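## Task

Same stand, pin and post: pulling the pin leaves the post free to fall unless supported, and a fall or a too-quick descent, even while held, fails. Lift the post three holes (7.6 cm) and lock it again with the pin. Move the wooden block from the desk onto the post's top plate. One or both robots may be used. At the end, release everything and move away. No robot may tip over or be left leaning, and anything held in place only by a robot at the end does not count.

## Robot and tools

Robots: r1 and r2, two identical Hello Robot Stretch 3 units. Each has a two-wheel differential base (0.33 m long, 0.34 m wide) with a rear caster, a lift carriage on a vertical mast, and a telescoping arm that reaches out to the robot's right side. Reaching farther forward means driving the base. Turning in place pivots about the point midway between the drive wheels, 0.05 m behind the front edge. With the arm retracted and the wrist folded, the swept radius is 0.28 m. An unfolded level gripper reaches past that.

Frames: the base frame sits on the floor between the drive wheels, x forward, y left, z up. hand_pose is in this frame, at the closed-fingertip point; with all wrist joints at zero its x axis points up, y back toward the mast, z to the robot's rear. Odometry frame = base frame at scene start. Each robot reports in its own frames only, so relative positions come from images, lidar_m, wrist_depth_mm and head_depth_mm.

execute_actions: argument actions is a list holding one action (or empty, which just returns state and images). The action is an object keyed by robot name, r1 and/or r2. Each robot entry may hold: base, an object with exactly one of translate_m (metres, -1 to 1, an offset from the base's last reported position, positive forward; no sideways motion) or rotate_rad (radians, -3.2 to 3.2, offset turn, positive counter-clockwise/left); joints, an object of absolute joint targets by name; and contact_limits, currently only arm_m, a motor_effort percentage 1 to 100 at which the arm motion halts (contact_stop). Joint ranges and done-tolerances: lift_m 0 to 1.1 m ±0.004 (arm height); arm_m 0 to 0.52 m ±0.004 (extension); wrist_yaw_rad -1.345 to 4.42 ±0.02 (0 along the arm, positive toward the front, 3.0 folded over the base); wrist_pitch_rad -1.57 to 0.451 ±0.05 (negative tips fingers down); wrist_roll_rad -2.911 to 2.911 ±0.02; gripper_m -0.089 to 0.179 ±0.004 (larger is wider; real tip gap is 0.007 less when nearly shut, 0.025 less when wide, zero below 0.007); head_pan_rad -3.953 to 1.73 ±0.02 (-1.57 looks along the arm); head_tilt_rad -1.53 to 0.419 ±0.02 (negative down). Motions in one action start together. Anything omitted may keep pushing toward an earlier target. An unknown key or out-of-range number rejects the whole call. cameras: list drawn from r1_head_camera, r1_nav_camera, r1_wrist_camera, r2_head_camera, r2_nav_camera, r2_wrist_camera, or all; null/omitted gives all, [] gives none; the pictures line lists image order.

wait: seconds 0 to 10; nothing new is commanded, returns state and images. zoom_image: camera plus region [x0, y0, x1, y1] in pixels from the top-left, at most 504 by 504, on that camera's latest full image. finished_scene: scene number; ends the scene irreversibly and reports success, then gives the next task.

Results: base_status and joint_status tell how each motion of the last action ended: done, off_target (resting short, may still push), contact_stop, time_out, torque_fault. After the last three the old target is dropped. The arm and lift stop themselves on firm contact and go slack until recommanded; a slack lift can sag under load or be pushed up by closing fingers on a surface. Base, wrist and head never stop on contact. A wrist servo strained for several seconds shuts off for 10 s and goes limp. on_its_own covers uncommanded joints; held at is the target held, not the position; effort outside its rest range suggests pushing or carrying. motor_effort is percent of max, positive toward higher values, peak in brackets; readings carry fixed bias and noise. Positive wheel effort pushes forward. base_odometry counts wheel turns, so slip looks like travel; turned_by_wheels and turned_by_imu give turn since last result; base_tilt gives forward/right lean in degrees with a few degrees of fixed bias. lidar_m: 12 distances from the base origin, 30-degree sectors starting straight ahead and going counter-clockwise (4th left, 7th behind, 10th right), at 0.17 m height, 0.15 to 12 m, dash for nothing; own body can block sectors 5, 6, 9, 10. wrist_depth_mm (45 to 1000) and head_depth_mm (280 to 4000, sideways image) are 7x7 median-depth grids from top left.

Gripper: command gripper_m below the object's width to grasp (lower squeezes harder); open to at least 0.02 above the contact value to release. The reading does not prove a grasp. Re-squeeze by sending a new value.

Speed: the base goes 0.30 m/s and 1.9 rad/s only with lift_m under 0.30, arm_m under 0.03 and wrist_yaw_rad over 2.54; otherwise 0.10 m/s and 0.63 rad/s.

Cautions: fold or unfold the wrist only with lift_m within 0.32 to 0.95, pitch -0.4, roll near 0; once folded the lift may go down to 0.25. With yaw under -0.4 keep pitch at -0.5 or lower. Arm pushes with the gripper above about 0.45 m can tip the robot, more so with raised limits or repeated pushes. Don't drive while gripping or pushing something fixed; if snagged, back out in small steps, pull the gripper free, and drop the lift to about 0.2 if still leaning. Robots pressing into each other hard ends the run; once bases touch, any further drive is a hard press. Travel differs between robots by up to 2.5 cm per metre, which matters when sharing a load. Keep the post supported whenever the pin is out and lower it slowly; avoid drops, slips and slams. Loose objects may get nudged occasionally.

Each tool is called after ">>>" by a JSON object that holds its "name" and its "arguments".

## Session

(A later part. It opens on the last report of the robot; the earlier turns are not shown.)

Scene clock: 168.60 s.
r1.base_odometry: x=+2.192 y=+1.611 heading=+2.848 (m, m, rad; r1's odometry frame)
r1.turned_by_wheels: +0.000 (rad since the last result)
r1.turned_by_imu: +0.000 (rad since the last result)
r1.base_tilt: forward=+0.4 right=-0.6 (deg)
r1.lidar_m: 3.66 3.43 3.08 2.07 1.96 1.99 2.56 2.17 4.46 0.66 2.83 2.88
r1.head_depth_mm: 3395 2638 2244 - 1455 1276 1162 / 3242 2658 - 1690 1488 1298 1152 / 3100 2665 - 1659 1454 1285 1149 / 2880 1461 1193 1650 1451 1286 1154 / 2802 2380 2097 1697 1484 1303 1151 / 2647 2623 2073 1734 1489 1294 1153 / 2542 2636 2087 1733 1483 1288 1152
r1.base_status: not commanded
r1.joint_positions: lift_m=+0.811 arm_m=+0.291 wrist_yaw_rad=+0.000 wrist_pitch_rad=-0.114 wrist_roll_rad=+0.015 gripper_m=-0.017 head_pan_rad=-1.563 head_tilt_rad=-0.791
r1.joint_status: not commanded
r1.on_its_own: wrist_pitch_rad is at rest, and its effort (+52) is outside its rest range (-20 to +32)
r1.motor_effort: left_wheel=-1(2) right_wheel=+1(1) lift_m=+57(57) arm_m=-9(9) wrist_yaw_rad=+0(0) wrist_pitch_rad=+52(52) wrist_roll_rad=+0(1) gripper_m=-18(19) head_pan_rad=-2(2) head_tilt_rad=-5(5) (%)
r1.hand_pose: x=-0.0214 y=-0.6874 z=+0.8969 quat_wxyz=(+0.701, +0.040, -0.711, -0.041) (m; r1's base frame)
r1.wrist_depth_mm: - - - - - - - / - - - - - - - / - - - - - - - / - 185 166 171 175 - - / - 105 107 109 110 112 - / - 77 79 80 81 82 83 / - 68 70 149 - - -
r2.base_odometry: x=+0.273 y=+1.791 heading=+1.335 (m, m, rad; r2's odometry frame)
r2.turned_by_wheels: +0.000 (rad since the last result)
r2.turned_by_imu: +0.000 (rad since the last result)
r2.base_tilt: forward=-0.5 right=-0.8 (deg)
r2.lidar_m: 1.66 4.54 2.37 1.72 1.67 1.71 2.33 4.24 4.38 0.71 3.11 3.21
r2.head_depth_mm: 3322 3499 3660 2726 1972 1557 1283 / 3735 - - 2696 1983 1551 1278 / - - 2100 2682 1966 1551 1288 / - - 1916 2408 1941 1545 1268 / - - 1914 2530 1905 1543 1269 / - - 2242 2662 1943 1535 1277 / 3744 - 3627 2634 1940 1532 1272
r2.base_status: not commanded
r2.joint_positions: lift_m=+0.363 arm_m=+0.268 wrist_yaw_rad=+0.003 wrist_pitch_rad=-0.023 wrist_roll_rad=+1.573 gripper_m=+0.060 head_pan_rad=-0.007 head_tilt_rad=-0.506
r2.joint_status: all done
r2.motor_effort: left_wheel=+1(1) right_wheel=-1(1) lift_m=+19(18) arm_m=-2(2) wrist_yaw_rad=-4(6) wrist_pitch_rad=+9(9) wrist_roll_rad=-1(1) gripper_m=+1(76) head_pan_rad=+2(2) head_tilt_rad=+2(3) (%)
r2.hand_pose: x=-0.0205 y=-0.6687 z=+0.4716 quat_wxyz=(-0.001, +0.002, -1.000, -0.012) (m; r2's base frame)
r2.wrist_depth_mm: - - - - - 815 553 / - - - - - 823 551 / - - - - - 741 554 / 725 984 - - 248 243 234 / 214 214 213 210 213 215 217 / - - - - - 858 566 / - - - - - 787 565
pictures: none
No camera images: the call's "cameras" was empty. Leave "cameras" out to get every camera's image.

>>> {"name": "execute_actions", "arguments": {"actions": [{"r1":{"joints":{"lift_m":0.793,"wrist_pitch_rad":0.002}},"r2":{"base":{"translate_m":-0.0025},"joints":{"arm_m":0.295,"wrist_yaw_rad":0,"gripper_m":0.045}}}], "cameras": []}}

>>> {"name": "execute_actions", "arguments": {"actions": [{"r1":{"joints":{"lift_m":0.8015}},"r2":{"joints":{"gripper_m":-0.089}}}], "cameras": []}}

>>> {"name": "execute_actions", "arguments": {"actions": [{"r2":{"joints":{"arm_m":0.275}}}], "cameras": ["r2_wrist_camera"]}}

>>> {"name": "execute_actions", "arguments": {"actions": [{"r1":{"joints":{"lift_m":0.812}}}], "cameras": []}}

>>> {"name": "execute_actions", "arguments": {"actions": [{"r2":{"joints":{"gripper_m":0.06}}}], "cameras": []}}

Scene clock: 177.23 s.
r1.base_odometry: x=+2.192 y=+1.611 heading=+2.848 (m, m, rad; r1's odometry frame)
r1.turned_by_wheels: +0.000 (rad since the last result)
r1.turned_by_imu: +0.001 (rad since the last result)
r1.base_tilt: forward=+0.4 right=-0.6 (deg)
r1.lidar_m: 3.68 3.45 3.09 2.07 1.96 1.99 2.56 2.17 4.45 0.66 2.83 2.87
r1.head_depth_mm: 3407 2668 2176 - - - 1165 / 3270 2646 2247 1666 1491 1300 1154 / 3116 2684 - 1667 1458 1285 1151 / 2831 1462 1152 1656 1455 1284 1152 / 2809 2395 2100 1686 1488 1298 1149 / 2658 2675 2118 1748 1484 1293 1149 / 2522 2636 2087 1736 1478 1295 1150
r1.base_status: not commanded
r1.joint_positions: lift_m=+0.793 arm_m=+0.291 wrist_yaw_rad=+0.000 wrist_pitch_rad=-0.060 wrist_roll_rad=+0.015 gripper_m=-0.017 head_pan_rad=-1.563 head_tilt_rad=-0.791
r1.joint_status: wrist_pitch_rad off_target (ended at -0.060, target +0.002); the others done
r1.motor_effort: left_wheel=-2(2) right_wheel=+1(1) lift_m=+31(50) arm_m=-10(10) wrist_yaw_rad=+1(0) wrist_pitch_rad=+28(53) wrist_roll_rad=+0(1) gripper_m=-18(18) head_pan_rad=-2(2) head_tilt_rad=-3(5) (%)
r1.hand_pose: x=-0.0214 y=-0.6899 z=+0.8926 quat_wxyz=(+0.702, +0.021, -0.712, -0.021) (m; r1's base frame)
r1.wrist_depth_mm: - - - - - - - / - - - - - - - / - - - - - - - / - 191 167 172 178 - - / - 95 97 98 100 102 - / - 67 69 71 73 75 78 / - - - 145 - - -
r2.base_odometry: x=+0.272 y=+1.789 heading=+1.335 (m, m, rad; r2's odometry frame)
r2.turned_by_wheels: +0.000 (rad since the last result)
r2.turned_by_imu: +0.000 (rad since the last result)
r2.base_tilt: forward=-0.5 right=-0.9 (deg)
r2.lidar_m: 1.66 4.54 2.37 1.72 1.66 1.71 2.33 4.24 4.37 0.71 3.12 3.23
r2.head_depth_mm: 3339 3473 3603 2694 1973 1563 1290 / 3689 - - 2720 1973 1556 1279 / - - 2082 2684 1970 1547 1278 / - - 1913 2413 1940 1547 1275 / - - 1892 2508 1909 1531 1273 / - - 2254 2650 1937 1544 1274 / 3783 - 3747 2658 1945 1536 1271
r2.base_status: done
r2.joint_positions: lift_m=+0.363 arm_m=+0.294 wrist_yaw_rad=+0.001 wrist_pitch_rad=-0.022 wrist_roll_rad=+1.573 gripper_m=+0.045 head_pan_rad=-0.007 head_tilt_rad=-0.506
r2.joint_status: all done
r2.on_its_own: arm_m is at rest, and its effort (+17) is outside its rest range (-14 to +14)
r2.motor_effort: left_wheel=-1(2) right_wheel=+1(3) lift_m=+18(18) arm_m=+17(18) wrist_yaw_rad=-2(3) wrist_pitch_rad=+8(9) wrist_roll_rad=-1(1) gripper_m=-1(61) head_pan_rad=+3(2) head_tilt_rad=+4(3) (%)
r2.hand_pose: x=-0.0211 y=-0.6943 z=+0.4720 quat_wxyz=(-0.001, +0.001, -1.000, -0.011) (m; r2's base frame)
r2.wrist_depth_mm: - - - - - 806 552 / - - - - - 820 550 / - - - - 998 729 552 / - - - - 833 733 508 / 188 189 186 184 187 188 190 / - - - - - 782 542 / - - - - - 798 558
pictures: none
No camera images: the call's "cameras" was empty. Leave "cameras" out to get every camera's image.

Scene clock: 179.07 s.
r1.base_odometry: x=+2.192 y=+1.611 heading=+2.848 (m, m, rad; r1's odometry frame)
r1.turned_by_wheels: +0.000 (rad since the last result)
r1.turned_by_imu: +0.000 (rad since the last result)
r1.base_tilt: forward=+0.6 right=-0.5 (deg)
r1.lidar_m: 3.69 3.44 3.09 2.08 1.96 1.99 2.56 2.17 4.44 0.66 2.83 2.87
r1.head_depth_mm: 3425 2636 2242 - - 1279 1166 / 3284 2652 - 1656 1491 1302 1152 / 3150 2632 - 1672 1464 1292 1155 / 2831 1451 1152 1645 1448 1288 1155 / 2807 2376 2085 1702 1487 1297 1150 / 2646 2641 2100 1720 1474 1291 1150 / 2519 2635 2090 1727 1487 1292 1150
r1.base_status: not commanded
r1.joint_positions: lift_m=+0.801 arm_m=+0.291 wrist_yaw_rad=+0.000 wrist_pitch_rad=-0.082 wrist_roll_rad=+0.015 gripper_m=-0.017 head_pan_rad=-1.563 head_tilt_rad=-0.791
r1.joint_status: all done
r1.on_its_own: wrist_pitch_rad is at rest, and its effort (+38) is outside its rest range (-20 to +32)
r1.motor_effort: left_wheel=-2(2) right_wheel=+1(2) lift_m=+52(52) arm_m=-9(10) wrist_yaw_rad=+1(0) wrist_pitch_rad=+38(40) wrist_roll_rad=+0(1) gripper_m=-19(19) head_pan_rad=-2(2) head_tilt_rad=-5(5) (%)
r1.hand_pose: x=-0.0214 y=-0.6890 z=+0.8947 quat_wxyz=(+0.702, +0.029, -0.711, -0.029) (m; r1's base frame)
r1.wrist_depth_mm: - - - - - - - / - - - - - - - / - - - - - - - / - 189 167 172 178 - - / - 99 101 103 105 107 - / - 72 73 74 75 76 78 / - 68 627 147 - - -
r2.base_odometry: x=+0.272 y=+1.789 heading=+1.335 (m, m, rad; r2's odometry frame)
r2.turned_by_wheels: +0.000 (rad since the last result)
r2.turned_by_imu: -0.001 (rad since the last result)
r2.base_tilt: forward=-0.5 right=-0.9 (deg)
r2.lidar_m: 1.65 4.53 2.38 1.72 1.66 1.71 2.32 4.24 4.39 0.71 3.12 3.23
r2.head_depth_mm: 3342 3507 3676 2757 1978 1560 1282 / 3681 - - 2713 1964 1558 1282 / - - 2101 2707 1967 1548 1281 / - - 1896 2428 1947 1542 1276 / - - 1907 2512 1900 1531 1274 / - - 2256 2627 1956 1543 1266 / 3735 - 3633 2649 1959 1532 1275
r2.base_status: not commanded
r2.joint_positions: lift_m=+0.363 arm_m=+0.292 wrist_yaw_rad=-0.001 wrist_pitch_rad=-0.013 wrist_roll_rad=+1.573 gripper_m=-0.087 head_pan_rad=-0.007 head_tilt_rad=-0.506
r2.joint_status: all done
r2.on_its_own: arm_m is at rest, and its effort (+33) is outside its rest range (-14 to +14)
r2.motor_effort: left_wheel=-3(2) right_wheel=+2(2) lift_m=+19(19) arm_m=+33(33) wrist_yaw_rad=+1(1) wrist_pitch_rad=+5(10) wrist_roll_rad=-1(1) gripper_m=-41(100) head_pan_rad=+3(3) head_tilt_rad=+3(4) (%)
r2.hand_pose: x=-0.0217 y=-0.6932 z=+0.4741 quat_wxyz=(-0.001, -0.001, -1.000, -0.007) (m; r2's base frame)
r2.wrist_depth_mm: - - - - - 828 545 / - - - - - 833 551 / - - - - - 727 562 / 926 - - - 852 727 513 / 190 193 194 186 189 190 191 / - - - - - 802 541 / - - - - - 862 563
pictures: none
No camera images: the call's "cameras" was empty. Leave "cameras" out to get every camera's image.

Scene clock: 180.33 s.
r1.base_odometry: x=+2.192 y=+1.611 heading=+2.848 (m, m, rad; r1's odometry frame)
r1.turned_by_wheels: +0.000 (rad since the last result)
r1.turned_by_imu: +0.000 (rad since the last result)
r1.base_tilt: forward=+0.6 right=-0.5 (deg)
r1.lidar_m: 3.69 3.45 3.09 2.07 1.96 1.99 2.55 2.17 4.48 0.66 2.82 2.87
r1.head_depth_mm: 3357 2664 2239 - - 1277 1163 / 3266 2681 - 1655 1484 1297 1153 / 3128 2634 - 1664 1450 1286 1155 / 2849 1445 1183 1655 1461 1296 1152 / 2806 2380 2100 1688 1486 1297 1147 / 2633 2672 2095 1741 1483 1300 1153 / 2524 2638 2104 1740 1488 1287 1148
r1.base_status: not commanded
r1.joint_positions: lift_m=+0.801 arm_m=+0.291 wrist_yaw_rad=+0.000 wrist_pitch_rad=-0.082 wrist_roll_rad=+0.015 gripper_m=-0.017 head_pan_rad=-1.563 head_tilt_rad=-0.791
r1.joint_status: not commanded
r1.on_its_own: wrist_pitch_rad is at rest, and its effort (+38) is outside its rest range (-20 to +32)
r1.motor_effort: left_wheel=-2(2) right_wheel=+1(1) lift_m=+52(52) arm_m=-9(9) wrist_yaw_rad=+1(1) wrist_pitch_rad=+38(38) wrist_roll_rad=+0(0) gripper_m=-18(18) head_pan_rad=-2(2) head_tilt_rad=-5(4) (%)
r1.hand_pose: x=-0.0214 y=-0.6890 z=+0.8947 quat_wxyz=(+0.702, +0.029, -0.711, -0.029) (m; r1's base frame)
r1.wrist_depth_mm: - - - - - - - / - - - - - - - / - - - - - - - / - 188 167 172 177 - - / - 100 101 103 105 107 - / - 72 73 74 74 76 78 / - 68 575 147 - - -
r2.base_odometry: x=+0.272 y=+1.789 heading=+1.335 (m, m, rad; r2's odometry frame)
r2.turned_by_wheels: +0.000 (rad since the last result)
r2.turned_by_imu: +0.001 (rad since the last result)
r2.base_tilt: forward=-0.4 right=-0.7 (deg)
r2.lidar_m: 1.66 4.54 2.37 1.72 1.66 1.71 2.32 4.23 4.39 0.71 3.11 3.23
r2.head_depth_mm: 3296 3506 3651 2685 1972 1553 1282 / 3710 - - 2680 1985 1552 1279 / - - 2096 2677 1966 1547 1274 / - - 1917 2411 1924 1552 1284 / - - 1899 2505 1906 1528 1271 / - - 2258 2685 1950 1541 1269 / 3766 - 3867 2655 1941 1529 1263
r2.base_status: not commanded
r2.joint_positions: lift_m=+0.363 arm_m=+0.275 wrist_yaw_rad=+0.001 wrist_pitch_rad=-0.024 wrist_roll_rad=+1.573 gripper_m=-0.080 head_pan_rad=-0.007 head_tilt_rad=-0.506
r2.joint_status: all done
r2.on_its_own: gripper_m is held at -0.082, not at your -0.089, by its stall guard, which is still easing
r2.motor_effort: left_wheel=-1(3) right_wheel=+0(5) lift_m=+19(19) arm_m=-5(30) wrist_yaw_rad=-2(7) wrist_pitch_rad=+9(9) wrist_roll_rad=-1(1) gripper_m=-36(41) head_pan_rad=+3(3) head_tilt_rad=+3(3) (%)
r2.hand_pose: x=-0.0210 y=-0.6760 z=+0.4715 quat_wxyz=(-0.001, +0.001, -1.000, -0.012) (m; r2's base frame)
r2.wrist_depth_mm: - - - - - 820 551 / - - - - - 816 557 / - - - - - 760 559 / 757 980 - - 838 732 508 / 206 206 208 202 205 209 210 / - - - - - 828 557 / - - - - - 833 560
pictures: r2_wrist_camera
Images, in order (width x height): r2_wrist_camera 644x364.

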